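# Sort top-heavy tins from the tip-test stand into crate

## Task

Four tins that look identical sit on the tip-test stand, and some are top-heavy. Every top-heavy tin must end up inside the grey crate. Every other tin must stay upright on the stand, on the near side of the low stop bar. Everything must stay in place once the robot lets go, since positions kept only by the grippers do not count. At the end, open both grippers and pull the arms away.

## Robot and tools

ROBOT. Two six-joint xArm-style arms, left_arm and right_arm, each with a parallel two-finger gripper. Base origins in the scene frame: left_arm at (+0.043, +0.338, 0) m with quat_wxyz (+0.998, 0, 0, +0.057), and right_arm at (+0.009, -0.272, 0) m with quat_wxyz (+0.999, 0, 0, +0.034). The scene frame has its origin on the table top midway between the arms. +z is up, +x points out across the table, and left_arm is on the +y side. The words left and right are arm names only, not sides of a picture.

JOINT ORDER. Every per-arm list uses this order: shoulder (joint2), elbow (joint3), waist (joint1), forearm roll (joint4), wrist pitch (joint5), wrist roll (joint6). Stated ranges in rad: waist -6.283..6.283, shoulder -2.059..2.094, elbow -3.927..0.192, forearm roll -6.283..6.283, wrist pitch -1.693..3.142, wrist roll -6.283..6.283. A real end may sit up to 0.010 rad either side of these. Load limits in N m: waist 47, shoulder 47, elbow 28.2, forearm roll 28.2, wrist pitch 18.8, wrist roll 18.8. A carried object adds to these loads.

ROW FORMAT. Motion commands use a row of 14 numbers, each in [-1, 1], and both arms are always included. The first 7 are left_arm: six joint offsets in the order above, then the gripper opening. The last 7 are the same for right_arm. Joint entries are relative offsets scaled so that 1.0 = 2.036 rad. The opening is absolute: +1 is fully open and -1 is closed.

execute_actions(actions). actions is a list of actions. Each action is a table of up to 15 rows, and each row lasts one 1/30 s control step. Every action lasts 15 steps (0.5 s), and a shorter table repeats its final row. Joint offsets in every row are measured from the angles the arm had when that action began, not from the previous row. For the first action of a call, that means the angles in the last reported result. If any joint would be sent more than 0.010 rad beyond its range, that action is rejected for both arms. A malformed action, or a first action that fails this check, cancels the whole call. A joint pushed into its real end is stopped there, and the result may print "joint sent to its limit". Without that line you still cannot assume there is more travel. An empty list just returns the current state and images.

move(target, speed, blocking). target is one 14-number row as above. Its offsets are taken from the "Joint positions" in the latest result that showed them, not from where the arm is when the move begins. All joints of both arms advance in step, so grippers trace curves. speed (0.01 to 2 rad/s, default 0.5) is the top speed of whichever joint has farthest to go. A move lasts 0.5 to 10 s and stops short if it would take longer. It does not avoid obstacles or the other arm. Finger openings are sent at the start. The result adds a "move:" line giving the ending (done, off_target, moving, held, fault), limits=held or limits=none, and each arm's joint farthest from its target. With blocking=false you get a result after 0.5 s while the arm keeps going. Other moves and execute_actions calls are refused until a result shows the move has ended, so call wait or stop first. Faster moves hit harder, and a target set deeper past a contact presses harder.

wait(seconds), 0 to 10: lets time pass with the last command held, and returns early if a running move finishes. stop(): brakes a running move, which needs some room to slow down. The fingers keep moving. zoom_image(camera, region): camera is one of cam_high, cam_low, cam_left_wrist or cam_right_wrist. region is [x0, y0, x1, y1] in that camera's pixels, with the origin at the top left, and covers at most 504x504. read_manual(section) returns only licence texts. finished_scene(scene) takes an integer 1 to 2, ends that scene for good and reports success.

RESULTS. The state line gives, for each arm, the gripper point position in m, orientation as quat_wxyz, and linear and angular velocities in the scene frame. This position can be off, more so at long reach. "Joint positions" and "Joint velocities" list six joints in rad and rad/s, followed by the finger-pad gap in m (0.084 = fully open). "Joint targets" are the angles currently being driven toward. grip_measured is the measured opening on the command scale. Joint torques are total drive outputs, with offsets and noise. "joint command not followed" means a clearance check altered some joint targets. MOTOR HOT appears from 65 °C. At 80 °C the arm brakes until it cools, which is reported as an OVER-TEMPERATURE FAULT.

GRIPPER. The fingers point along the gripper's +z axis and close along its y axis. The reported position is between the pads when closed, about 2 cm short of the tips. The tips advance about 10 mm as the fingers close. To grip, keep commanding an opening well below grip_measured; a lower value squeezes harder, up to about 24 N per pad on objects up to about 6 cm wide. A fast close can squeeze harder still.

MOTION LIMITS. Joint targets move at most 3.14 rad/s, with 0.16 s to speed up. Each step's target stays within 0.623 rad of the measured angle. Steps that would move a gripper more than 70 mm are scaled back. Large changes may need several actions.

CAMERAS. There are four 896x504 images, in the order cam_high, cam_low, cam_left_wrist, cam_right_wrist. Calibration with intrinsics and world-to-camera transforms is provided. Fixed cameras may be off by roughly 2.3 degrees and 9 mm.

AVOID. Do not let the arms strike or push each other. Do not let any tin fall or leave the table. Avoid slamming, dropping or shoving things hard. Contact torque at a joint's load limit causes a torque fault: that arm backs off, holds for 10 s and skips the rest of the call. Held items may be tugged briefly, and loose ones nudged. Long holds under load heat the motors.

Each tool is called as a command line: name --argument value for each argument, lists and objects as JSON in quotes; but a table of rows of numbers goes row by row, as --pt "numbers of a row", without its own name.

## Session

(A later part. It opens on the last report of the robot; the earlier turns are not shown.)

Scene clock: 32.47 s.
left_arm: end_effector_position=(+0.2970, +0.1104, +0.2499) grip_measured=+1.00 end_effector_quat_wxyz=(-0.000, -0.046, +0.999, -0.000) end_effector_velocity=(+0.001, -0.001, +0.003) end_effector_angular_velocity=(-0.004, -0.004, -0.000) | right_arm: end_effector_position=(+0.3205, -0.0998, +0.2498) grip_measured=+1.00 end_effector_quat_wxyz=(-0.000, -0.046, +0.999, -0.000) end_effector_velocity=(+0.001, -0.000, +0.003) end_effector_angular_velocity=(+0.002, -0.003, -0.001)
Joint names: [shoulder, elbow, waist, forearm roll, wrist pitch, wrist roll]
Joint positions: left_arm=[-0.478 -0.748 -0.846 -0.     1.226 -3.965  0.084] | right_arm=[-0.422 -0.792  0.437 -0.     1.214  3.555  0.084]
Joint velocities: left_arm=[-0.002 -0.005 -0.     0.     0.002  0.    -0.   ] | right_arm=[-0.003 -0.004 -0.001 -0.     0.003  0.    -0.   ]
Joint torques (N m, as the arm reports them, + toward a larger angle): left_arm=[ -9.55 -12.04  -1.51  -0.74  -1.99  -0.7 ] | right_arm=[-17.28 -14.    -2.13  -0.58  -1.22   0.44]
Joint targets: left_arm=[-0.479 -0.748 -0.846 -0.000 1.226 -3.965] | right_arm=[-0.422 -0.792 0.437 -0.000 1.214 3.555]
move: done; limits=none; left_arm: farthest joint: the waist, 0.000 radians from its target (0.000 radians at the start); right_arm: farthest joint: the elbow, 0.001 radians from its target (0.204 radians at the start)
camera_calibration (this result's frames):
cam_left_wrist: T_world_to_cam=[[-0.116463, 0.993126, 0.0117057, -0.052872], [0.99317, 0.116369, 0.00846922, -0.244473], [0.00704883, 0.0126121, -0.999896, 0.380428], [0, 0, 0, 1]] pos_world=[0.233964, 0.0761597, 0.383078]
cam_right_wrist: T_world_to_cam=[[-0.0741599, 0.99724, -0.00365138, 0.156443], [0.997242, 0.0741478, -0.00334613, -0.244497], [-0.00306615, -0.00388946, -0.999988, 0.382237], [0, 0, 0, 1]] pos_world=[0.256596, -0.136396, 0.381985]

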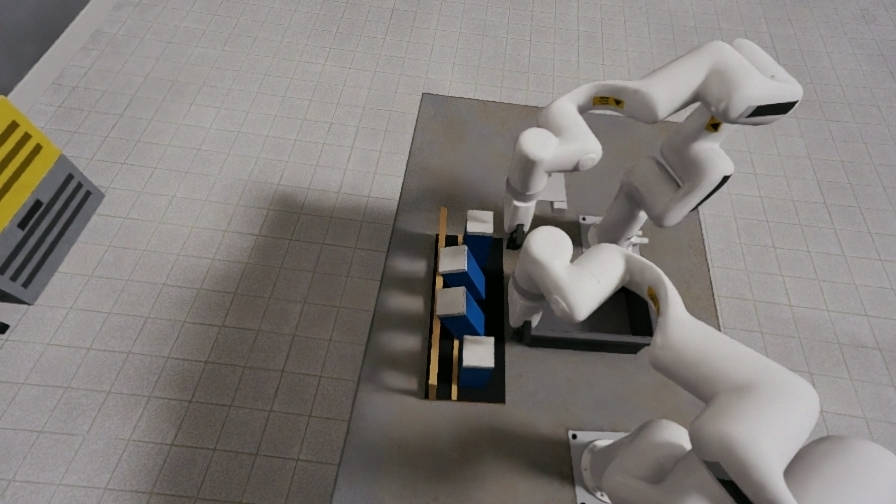

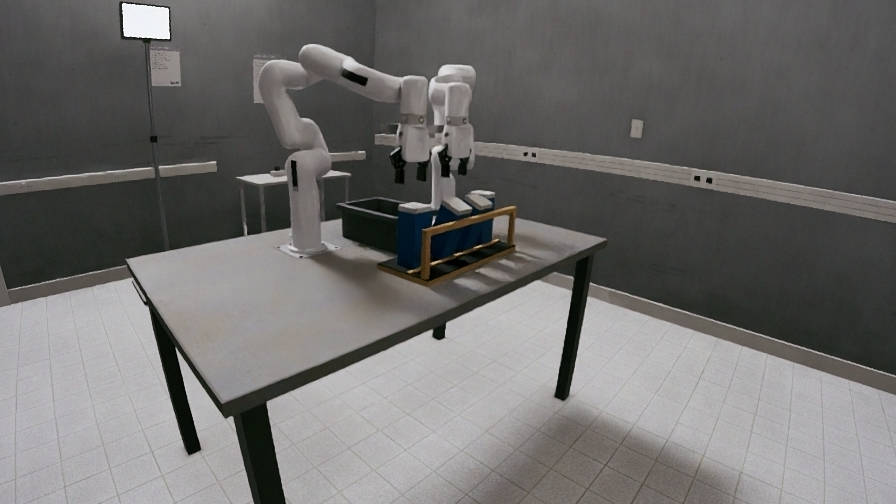

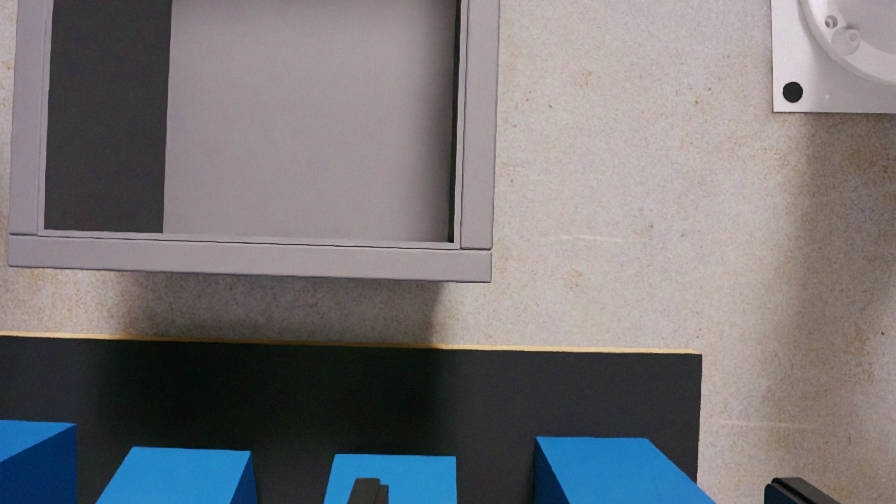

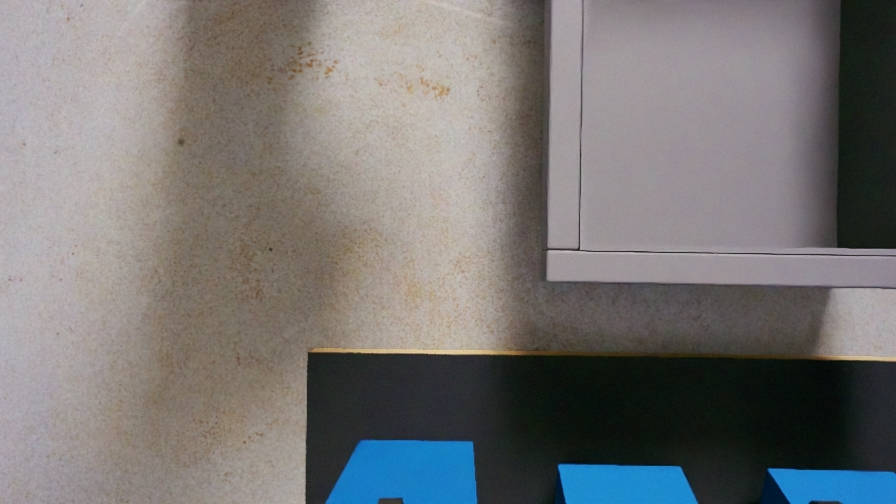

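move --target '[0,0,0,0,0,0.8227,1,0.2451,-0.2195,-0.0013,0,-0.0255,-0.7731,1]' --speed 1.2

Scene clock: 35.40 s.
left_arm: end_effector_position=(+0.2970, +0.1104, +0.2499) grip_measured=+1.00 end_effector_quat_wxyz=(+0.000, +0.711, +0.703, -0.000) end_effector_velocity=(+0.000, +0.000, -0.000) end_effector_angular_velocity=(-0.000, +0.000, -0.002) | right_arm: end_effector_position=(+0.4435, -0.0331, +0.2298) grip_measured=+1.00 end_effector_quat_wxyz=(+0.000, +0.739, -0.674, -0.000) end_effector_velocity=(+0.000, +0.001, +0.001) end_effector_angular_velocity=(+0.001, -0.003, +0.004)
Joint names: [shoulder, elbow, waist, forearm roll, wrist pitch, wrist roll]
Joint positions: left_arm=[-0.478 -0.748 -0.846 -0.     1.226 -2.29   0.084] | right_arm=[ 0.077 -1.239  0.435 -0.     1.162  1.981  0.084]
Joint velocities: left_arm=[ 0.    -0.     0.    -0.    -0.     0.002  0.   ] | right_arm=[-0.    -0.003  0.002 -0.    -0.    -0.002 -0.   ]
Joint torques (N m, as the arm reports them, + toward a larger angle): left_arm=[ -9.38 -12.07  -1.96  -0.55  -2.08  -0.88] | right_arm=[-30.91 -13.95  -2.02  -0.65  -1.27   0.47]
Joint targets: left_arm=[-0.478 -0.748 -0.846 -0.000 1.226 -2.290] | right_arm=[0.077 -1.239 0.435 -0.000 1.162 1.981]
move: done; limits=none; left_arm: farthest joint: the waist, 0.000 radians from its target (0.000 radians at the start); right_arm: farthest joint: the waist, 0.000 radians from its target (0.003 radians at the start)
camera_calibration (this result's frames):
cam_left_wrist: T_world_to_cam=[[0.999843, 0.0130041, 0.0120162, -0.276266], [0.0128963, -0.999876, 0.00900413, 0.169714], [0.0121318, -0.00884775, -0.999887, 0.381285], [0, 0, 0, 1]] pos_world=[0.269408, 0.176659, 0.383034]
cam_right_wrist: T_world_to_cam=[[-0.997232, -0.0743009, -0.00260183, 0.472651], [-0.0742921, 0.997231, -0.00332955, 0.133611], [0.00284202, -0.00312704, -0.999991, 0.360322], [0, 0, 0, 1]] pos_world=[0.480245, -0.0969954, 0.361994]

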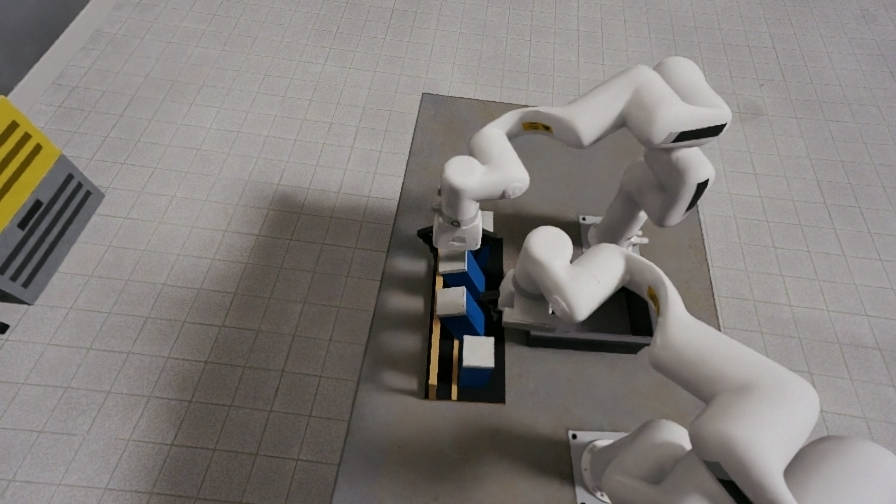

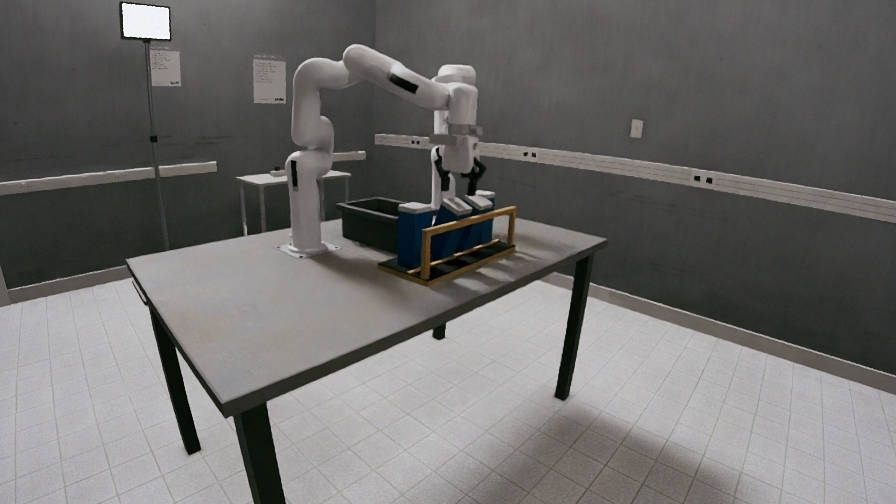

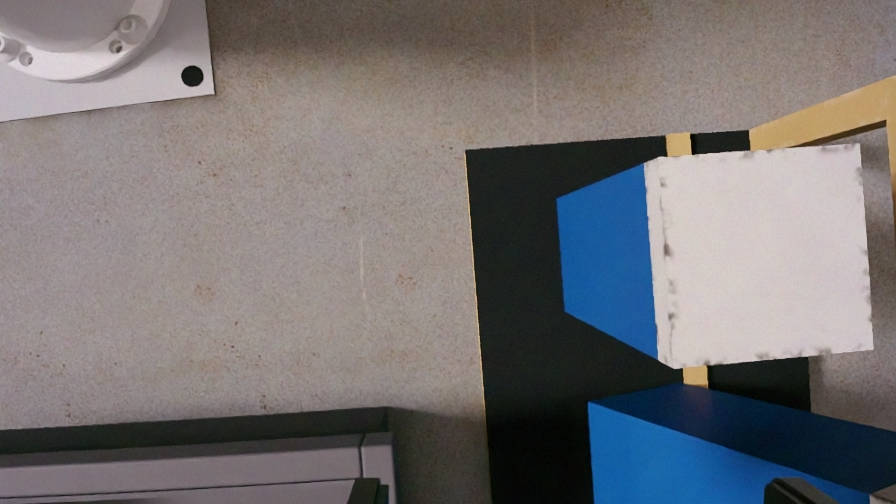

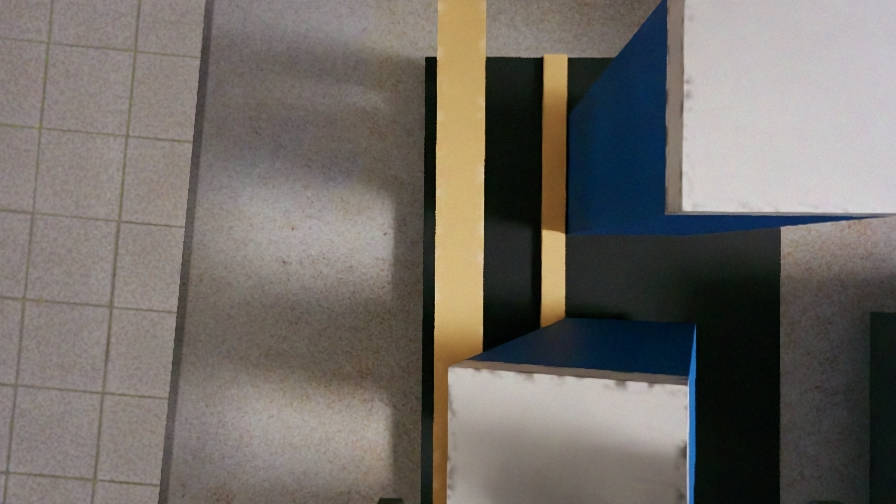

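move --target '[0,0,0,0,0,0,1,0.0199,0.0353,0,0,-0.0552,0,1]' --speed 0.25

Scene clock: 40.03 s.
left_arm: end_effector_position=(+0.2970, +0.1104, +0.2499) grip_measured=+1.00 end_effector_quat_wxyz=(+0.000, +0.711, +0.703, -0.000) end_effector_velocity=(+0.000, -0.000, -0.000) end_effector_angular_velocity=(-0.000, +0.000, +0.001) | right_arm: end_effector_position=(+0.4451, -0.0322, +0.1885) grip_measured=+1.00 end_effector_quat_wxyz=(+0.000, +0.739, -0.674, +0.000) end_effector_velocity=(-0.001, +0.000, -0.002) end_effector_angular_velocity=(-0.001, +0.003, -0.000)
Joint names: [shoulder, elbow, waist, forearm roll, wrist pitch, wrist roll]
Joint positions: left_arm=[-0.478 -0.748 -0.846 -0.     1.226 -2.29   0.084] | right_arm=[ 0.117 -1.167  0.435 -0.     1.05   1.981  0.084]
Joint velocities: left_arm=[ 0.001 -0.001  0.    -0.    -0.    -0.     0.   ] | right_arm=[ 0.002  0.002  0.     0.001 -0.002  0.    -0.   ]
Joint torques (N m, as the arm reports them, + toward a larger angle): left_arm=[ -9.61 -12.15  -1.49  -0.51  -1.99  -0.86] | right_arm=[-31.66 -13.8   -2.25  -0.64  -1.28   0.48]
Joint targets: left_arm=[-0.478 -0.748 -0.846 -0.000 1.226 -2.290] | right_arm=[0.118 -1.167 0.435 -0.000 1.050 1.981]
move: done; limits=none; left_arm: farthest joint: the waist, 0.000 radians from its target (0.000 radians at the start); right_arm: farthest joint: the waist, 0.000 radians from its target (0.000 radians at the start)
camera_calibration (this result's frames):
cam_left_wrist: T_world_to_cam=[[0.999843, 0.0130035, 0.0120162, -0.276266], [0.0128957, -0.999876, 0.00900406, 0.169714], [0.0121318, -0.0088477, -0.999887, 0.381285], [0, 0, 0, 1]] pos_world=[0.269408, 0.176659, 0.383034]
cam_right_wrist: T_world_to_cam=[[-0.99723, -0.0743237, -0.00294164, 0.474293], [-0.0743144, 0.99723, -0.00316516, 0.132676], [0.00316874, -0.00293778, -0.999991, 0.318865], [0, 0, 0, 1]] pos_world=[0.481828, -0.0961201, 0.320677]

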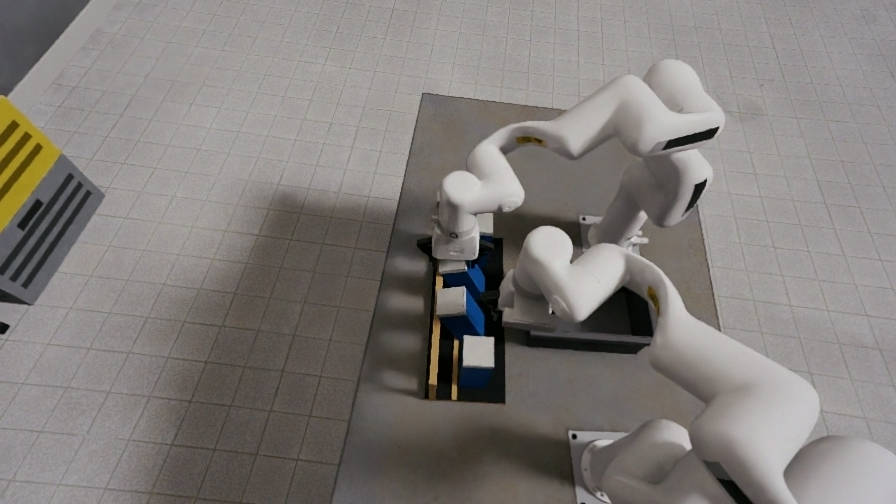

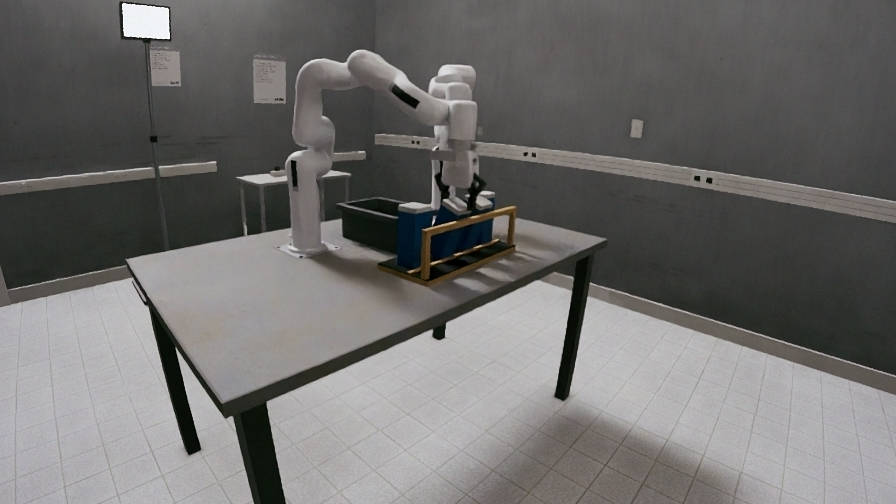

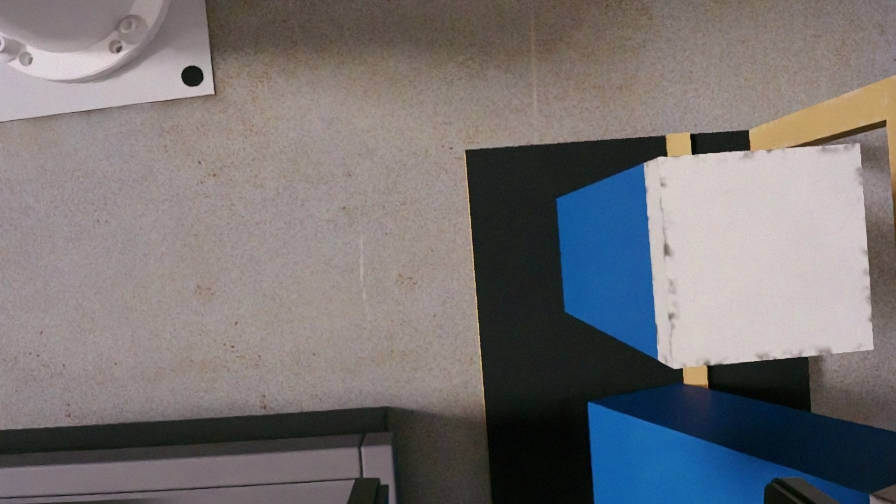

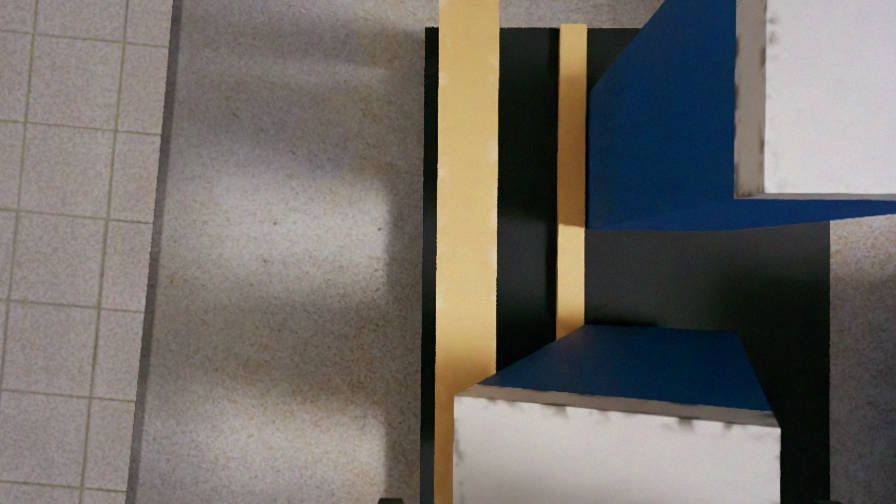

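move --target '[0,0,0,0,0,0,1,0.0,0.0217,0.0022,0,-0.0217,0.0022,1]' --speed 0.08

Scene clock: 41.93 s.
left_arm: end_effector_position=(+0.2970, +0.1104, +0.2499) grip_measured=+1.00 end_effector_quat_wxyz=(+0.000, +0.711, +0.703, -0.000) end_effector_velocity=(+0.000, +0.000, +0.000) end_effector_angular_velocity=(-0.000, -0.000, +0.001) | right_arm: end_effector_position=(+0.4399, -0.0326, +0.1739) grip_measured=+1.00 end_effector_quat_wxyz=(+0.000, +0.739, -0.674, +0.000) end_effector_velocity=(-0.001, +0.000, -0.001) end_effector_angular_velocity=(-0.001, +0.001, +0.001)
Joint names: [shoulder, elbow, waist, forearm roll, wrist pitch, wrist roll]
Joint positions: left_arm=[-0.478 -0.748 -0.846 -0.     1.226 -2.29   0.084] | right_arm=[ 0.117 -1.123  0.439 -0.     1.006  1.986  0.084]
Joint velocities: left_arm=[-0.001  0.     0.001 -0.    -0.    -0.     0.   ] | right_arm=[ 0.001  0.003  0.001 -0.    -0.002 -0.     0.   ]
Joint torques (N m, as the arm reports them, + toward a larger angle): left_arm=[ -9.52 -12.26  -1.74  -0.45  -1.89  -0.75] | right_arm=[-31.26 -13.59  -2.1   -0.58  -1.27   0.44]
Joint targets: left_arm=[-0.478 -0.748 -0.846 -0.000 1.226 -2.290] | right_arm=[0.117 -1.123 0.439 -0.000 1.006 1.986]
move: done; limits=none; left_arm: farthest joint: the waist, 0.000 radians from its target (0.000 radians at the start); right_arm: farthest joint: the waist, 0.000 radians from its target (0.005 radians at the start)
camera_calibration (this result's frames):
cam_left_wrist: T_world_to_cam=[[0.999843, 0.0130035, 0.0120161, -0.276266], [0.0128958, -0.999876, 0.00900396, 0.169714], [0.0121317, -0.0088476, -0.999887, 0.381285], [0, 0, 0, 1]] pos_world=[0.269408, 0.176659, 0.383034]
cam_right_wrist: T_world_to_cam=[[-0.997229, -0.0743218, -0.00313391, 0.468997], [-0.0743122, 0.99723, -0.00307517, 0.132618], [0.00335378, -0.00283376, -0.99999, 0.304235], [0, 0, 0, 1]] pos_world=[0.476532, -0.0965322, 0.30611]

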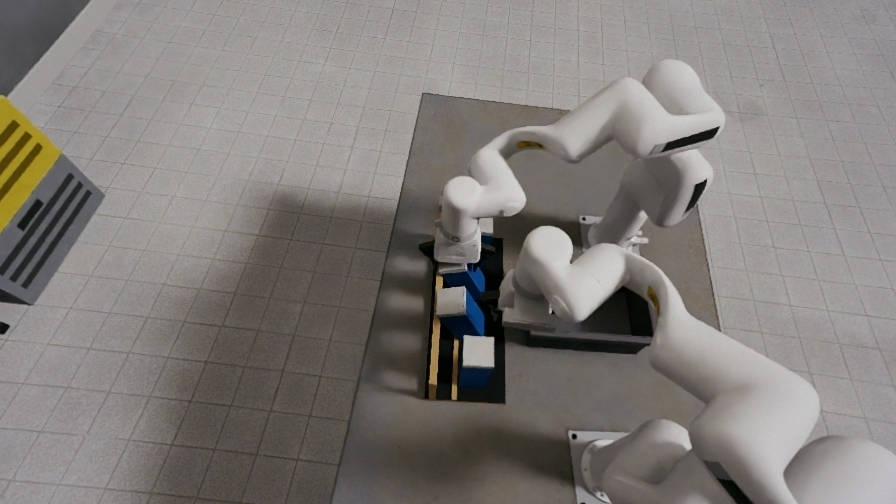

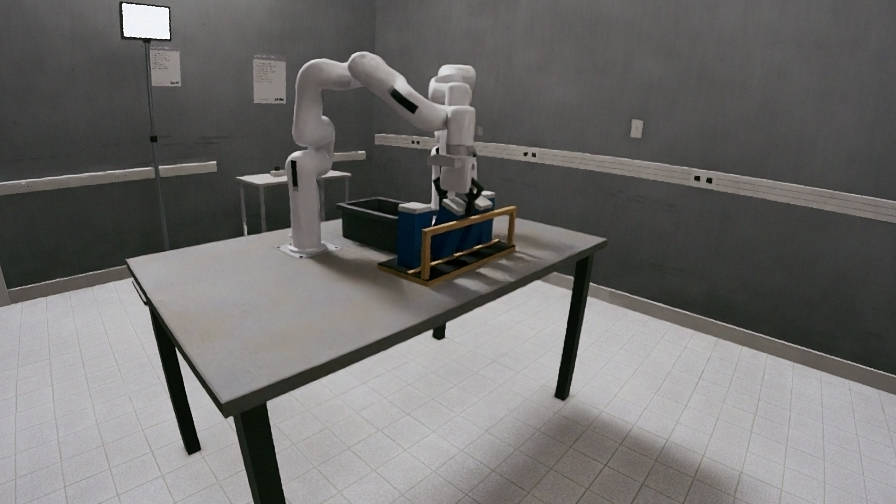

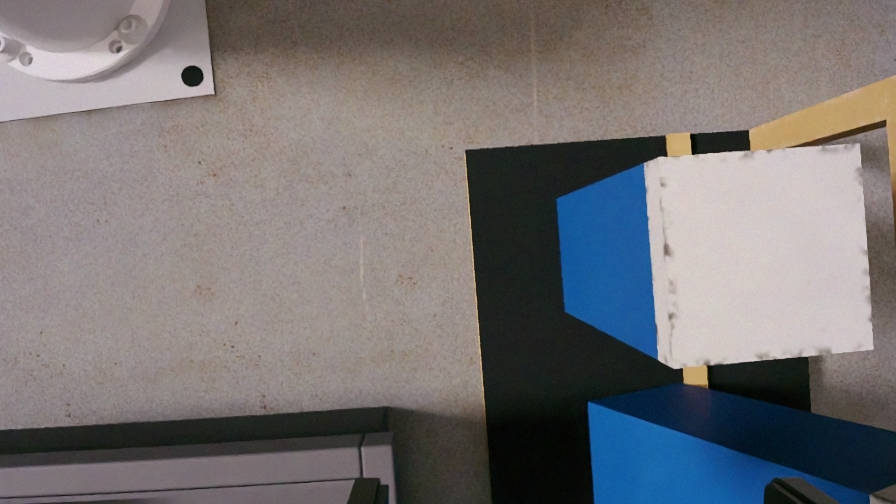

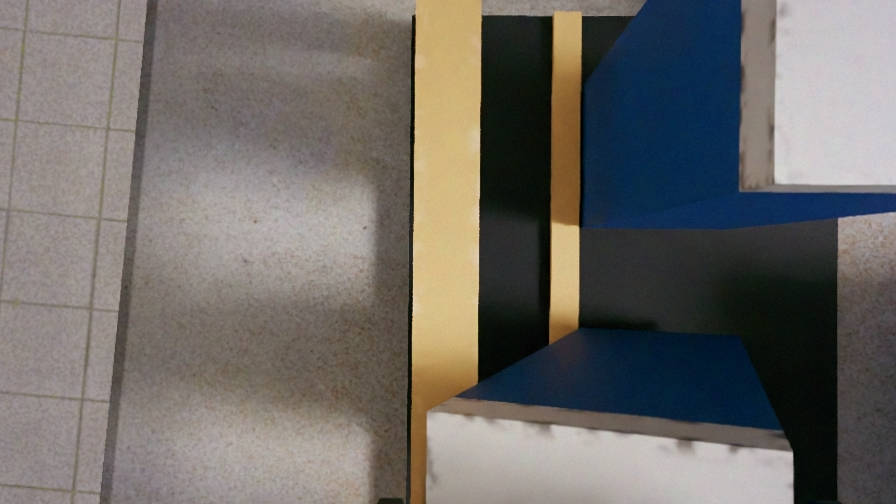

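move --target '[0,0,0,0,0,0,1,-0.0657,0.1163,0.0242,0,-0.0506,0.0243,1]' --speed 0.1

Scene clock: 49.27 s.
left_arm: end_effector_position=(+0.2970, +0.1104, +0.2499) grip_measured=+1.00 end_effector_quat_wxyz=(+0.000, +0.711, +0.703, -0.000) end_effector_velocity=(+0.000, +0.000, +0.000) end_effector_angular_velocity=(+0.000, -0.001, -0.001) | right_arm: end_effector_position=(+0.3839, -0.0389, +0.1496) grip_measured=+1.00 end_effector_quat_wxyz=(+0.000, +0.739, -0.674, +0.000) end_effector_velocity=(-0.001, -0.000, -0.001) end_effector_angular_velocity=(-0.000, +0.001, +0.000)
Joint names: [shoulder, elbow, waist, forearm roll, wrist pitch, wrist roll]
Joint positions: left_arm=[-0.478 -0.748 -0.846 -0.     1.226 -2.29   0.084] | right_arm=[-0.016 -0.887  0.488 -0.     0.903  2.035  0.084]
Joint velocities: left_arm=[-0.     0.    -0.     0.001 -0.     0.     0.   ] | right_arm=[-0.001  0.003  0.     0.    -0.001 -0.     0.   ]
Joint torques (N m, as the arm reports them, + toward a larger angle): left_arm=[ -9.67 -12.27  -1.7   -0.75  -2.1   -1.02] | right_arm=[-27.1  -13.08  -2.23  -0.63  -1.29   0.4 ]
Joint targets: left_arm=[-0.478 -0.748 -0.846 -0.000 1.226 -2.290] | right_arm=[-0.017 -0.886 0.488 -0.000 0.903 2.035]
move: done; limits=none; left_arm: farthest joint: the waist, 0.000 radians from its target (0.000 radians at the start); right_arm: farthest joint: the elbow, 0.001 radians from its target (0.237 radians at the start)
camera_calibration (this result's frames):
cam_left_wrist: T_world_to_cam=[[0.999843, 0.0130036, 0.0120159, -0.276266], [0.0128958, -0.999876, 0.00900389, 0.169714], [0.0121315, -0.00884753, -0.999887, 0.381285], [0, 0, 0, 1]] pos_world=[0.269408, 0.176659, 0.383034]
cam_right_wrist: T_world_to_cam=[[-0.997245, -0.0741082, -0.00322602, 0.412708], [-0.0740986, 0.997246, -0.00302574, 0.134547], [0.00344136, -0.00277836, -0.99999, 0.280098], [0, 0, 0, 1]] pos_world=[0.420577, -0.102814, 0.281834]

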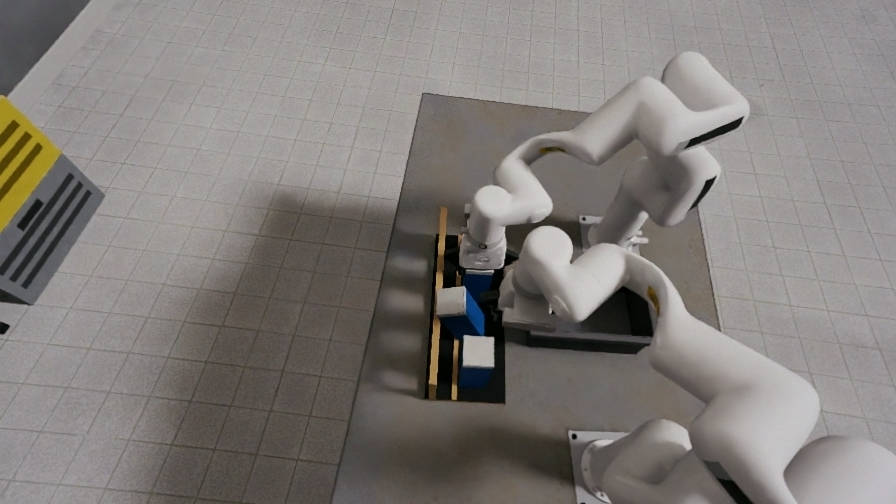

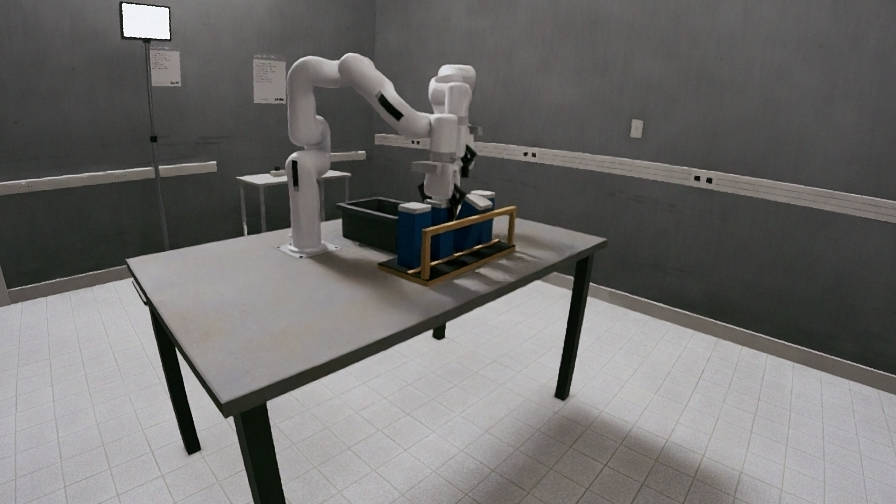

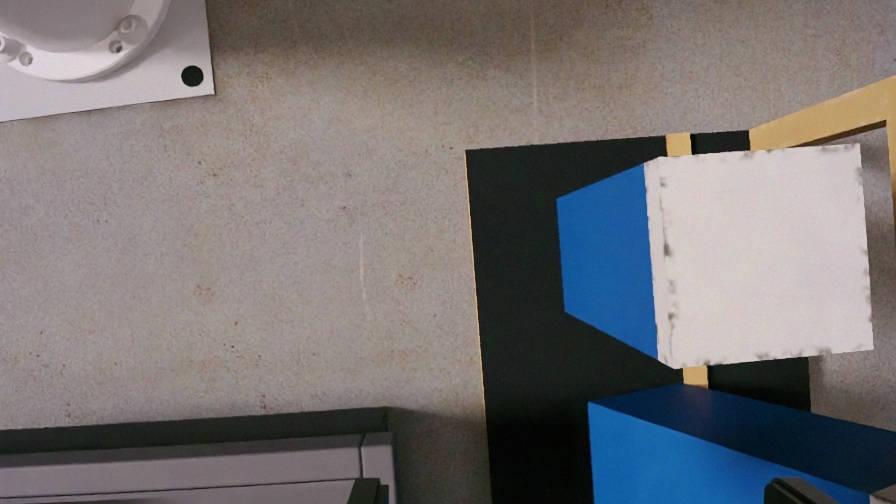

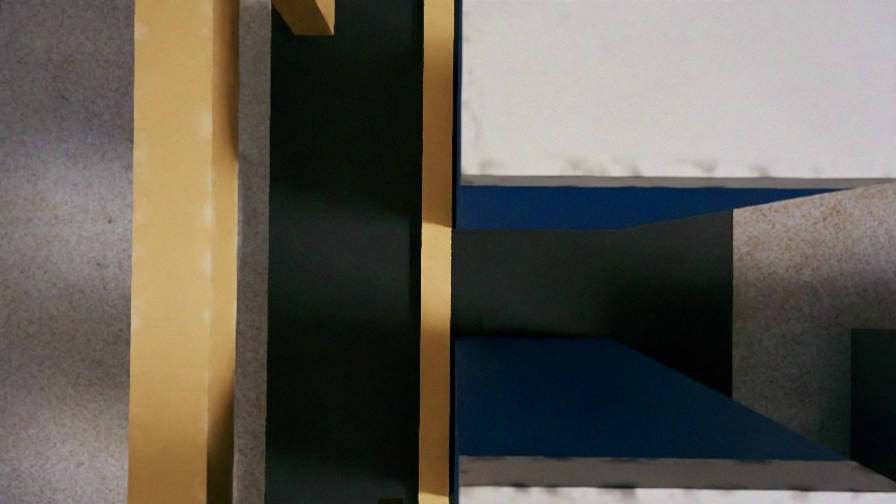

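move --target '[0,0,0.1228,0,0,0,1,0,0,0,0,0,0,-0.2]' --speed 0.4

move --target '[0,0,0,0,0,0,1,-0.0577,-0.1267,0,0,0.1843,0,-0.2]' --speed 0.4

Scene clock: 52.27 s.
left_arm: end_effector_position=(+0.3454, +0.1801, +0.2499) grip_measured=+1.00 end_effector_quat_wxyz=(+0.000, +0.618, +0.786, -0.000) end_effector_velocity=(+0.001, +0.001, +0.000) end_effector_angular_velocity=(+0.001, -0.000, +0.003) | right_arm: end_effector_position=(+0.3841, -0.0388, +0.1498) grip_measured=+0.49 end_effector_quat_wxyz=(-0.000, +0.739, -0.674, +0.000) end_effector_velocity=(-0.000, +0.000, -0.000) end_effector_angular_velocity=(-0.001, +0.000, +0.001)
Joint names: [shoulder, elbow, waist, forearm roll, wrist pitch, wrist roll]
Joint positions: left_arm=[-0.478 -0.748 -0.596 -0.     1.226 -2.29   0.084] | right_arm=[-0.017 -0.887  0.488 -0.     0.903  2.035  0.064]
Joint velocities: left_arm=[ 0.    -0.     0.003  0.001  0.001 -0.    -0.   ] | right_arm=[ 0.001 -0.     0.001 -0.001  0.001  0.001  0.   ]
Joint torques (N m, as the arm reports them, + toward a larger angle): left_arm=[ -9.6  -12.32  -1.81  -0.55  -2.02  -0.79] | right_arm=[-23.2  -11.07  -1.83  -0.65  -1.07   0.38]
Joint targets: left_arm=[-0.478 -0.748 -0.596 -0.000 1.226 -2.290] | right_arm=[-0.016 -0.887 0.488 -0.000 0.903 2.035]
move: done; limits=none; left_arm: farthest joint: the waist, 0.000 radians from its target (0.250 radians at the start); right_arm: farthest joint: the shoulder, 0.001 radians from its target (0.001 radians at the start)
camera_calibration (this result's frames):
cam_left_wrist: T_world_to_cam=[[0.96566, 0.259531, 0.0120013, -0.358182], [0.259435, -0.965719, 0.00901295, 0.147506], [0.013929, -0.00558988, -0.999887, 0.380106], [0, 0, 0, 1]] pos_world=[0.30232, 0.237533, 0.383032]
cam_right_wrist: T_world_to_cam=[[-0.997245, -0.0740857, -0.00370186, 0.412913], [-0.0740757, 0.997249, -0.00277039, 0.134434], [0.00389692, -0.00248854, -0.999989, 0.280146], [0, 0, 0, 1]] pos_world=[0.420642, -0.102776, 0.282043]

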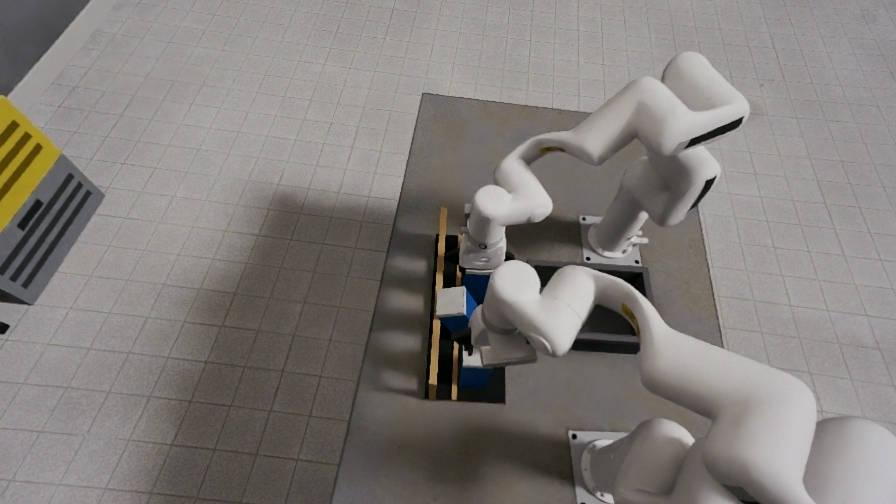

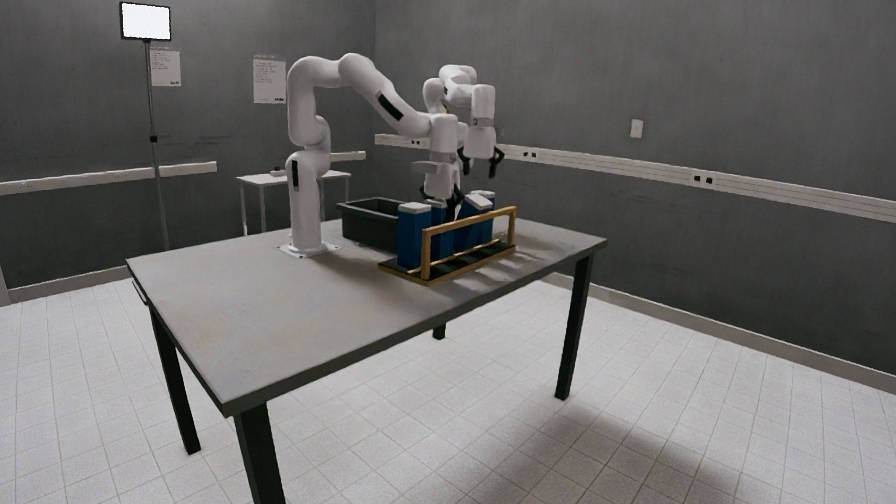

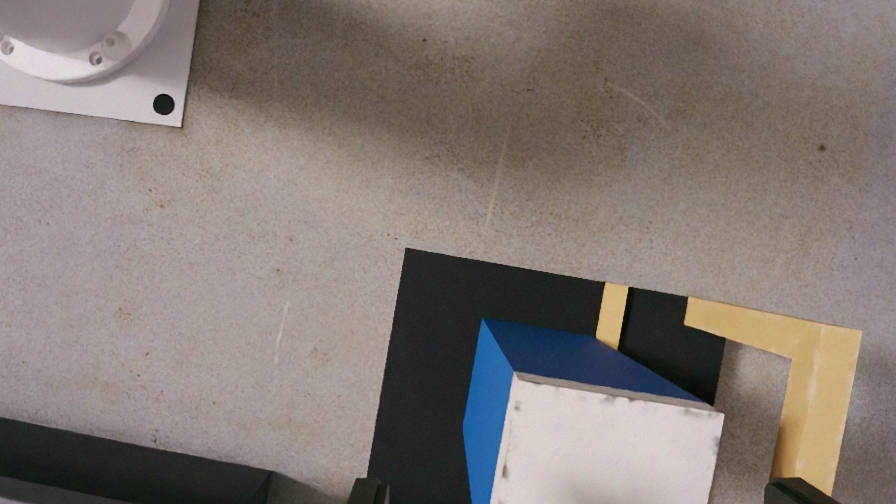

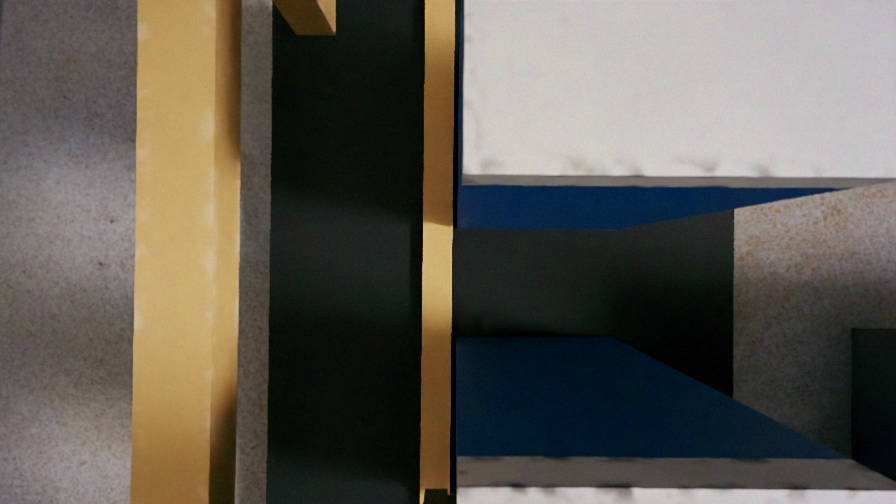

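Scene clock: 53.80 s.
left_arm: end_effector_position=(+0.3454, +0.1801, +0.2499) grip_measured=+1.00 end_effector_quat_wxyz=(+0.000, +0.618, +0.786, -0.000) end_effector_velocity=(+0.000, -0.000, -0.000) end_effector_angular_velocity=(-0.000, -0.000, -0.000) | right_arm: end_effector_position=(+0.3837, -0.0391, +0.2801) grip_measured=+0.48 end_effector_quat_wxyz=(-0.000, +0.739, -0.674, +0.000) end_effector_velocity=(+0.000, +0.000, +0.002) end_effector_angular_velocity=(+0.001, -0.003, -0.000)
Joint names: [shoulder, elbow, waist, forearm roll, wrist pitch, wrist roll]
Joint positions: left_arm=[-0.478 -0.748 -0.596 -0.     1.226 -2.29   0.084] | right_arm=[-0.134 -1.145  0.488 -0.     1.278  2.035  0.064]
Joint velocities: left_arm=[ 0.    -0.     0.    -0.    -0.001  0.    -0.   ] | right_arm=[-0.002 -0.003 -0.    -0.     0.001  0.    -0.   ]
Joint torques (N m, as the arm reports them, + toward a larger angle): left_arm=[ -9.55 -12.21  -1.32  -0.53  -2.04  -0.75] | right_arm=[-27.16 -15.12  -2.11  -0.73  -1.45   0.42]
Joint targets: left_arm=[-0.478 -0.748 -0.596 -0.000 1.226 -2.290] | right_arm=[-0.134 -1.145 0.488 -0.000 1.278 2.035]
move: done; limits=none; left_arm: farthest joint: the waist, 0.000 radians from its target (0.000 radians at the start); right_arm: farthest joint: the shoulder, 0.001 radians from its target (0.118 radians at the start)
camera_calibration (this result's frames):
cam_left_wrist: T_world_to_cam=[[0.96566, 0.259531, 0.0120014, -0.358182], [0.259435, -0.965719, 0.00901312, 0.147506], [0.0139292, -0.00559002, -0.999887, 0.380106], [0, 0, 0, 1]] pos_world=[0.30232, 0.237533, 0.383032]
cam_right_wrist: T_world_to_cam=[[-0.997251, -0.0740157, -0.00347644, 0.412923], [-0.0740057, 0.997254, -0.00292539, 0.135043], [0.00368341, -0.00266007, -0.99999, 0.410451], [0, 0, 0, 1]] pos_world=[0.42027, -0.103018, 0.412277]

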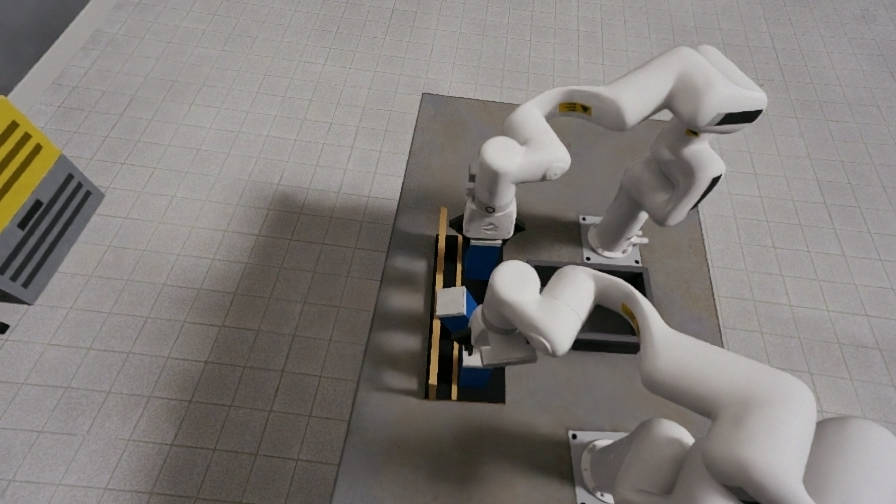

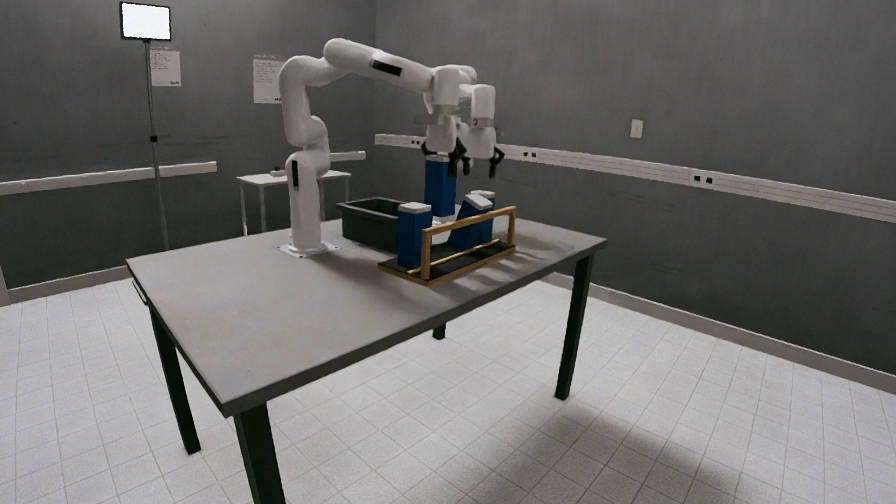

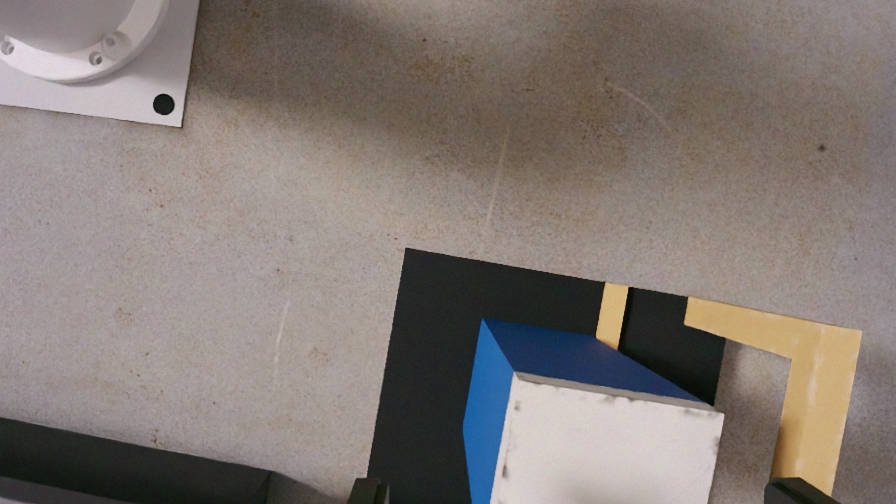

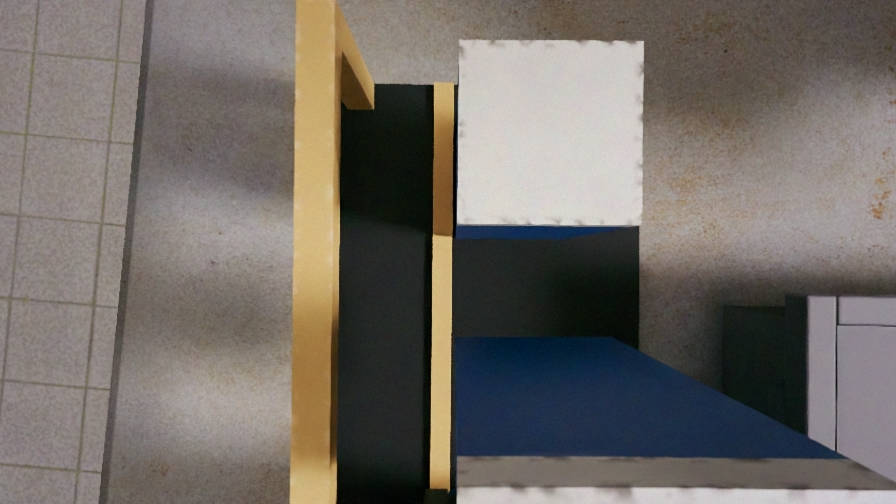

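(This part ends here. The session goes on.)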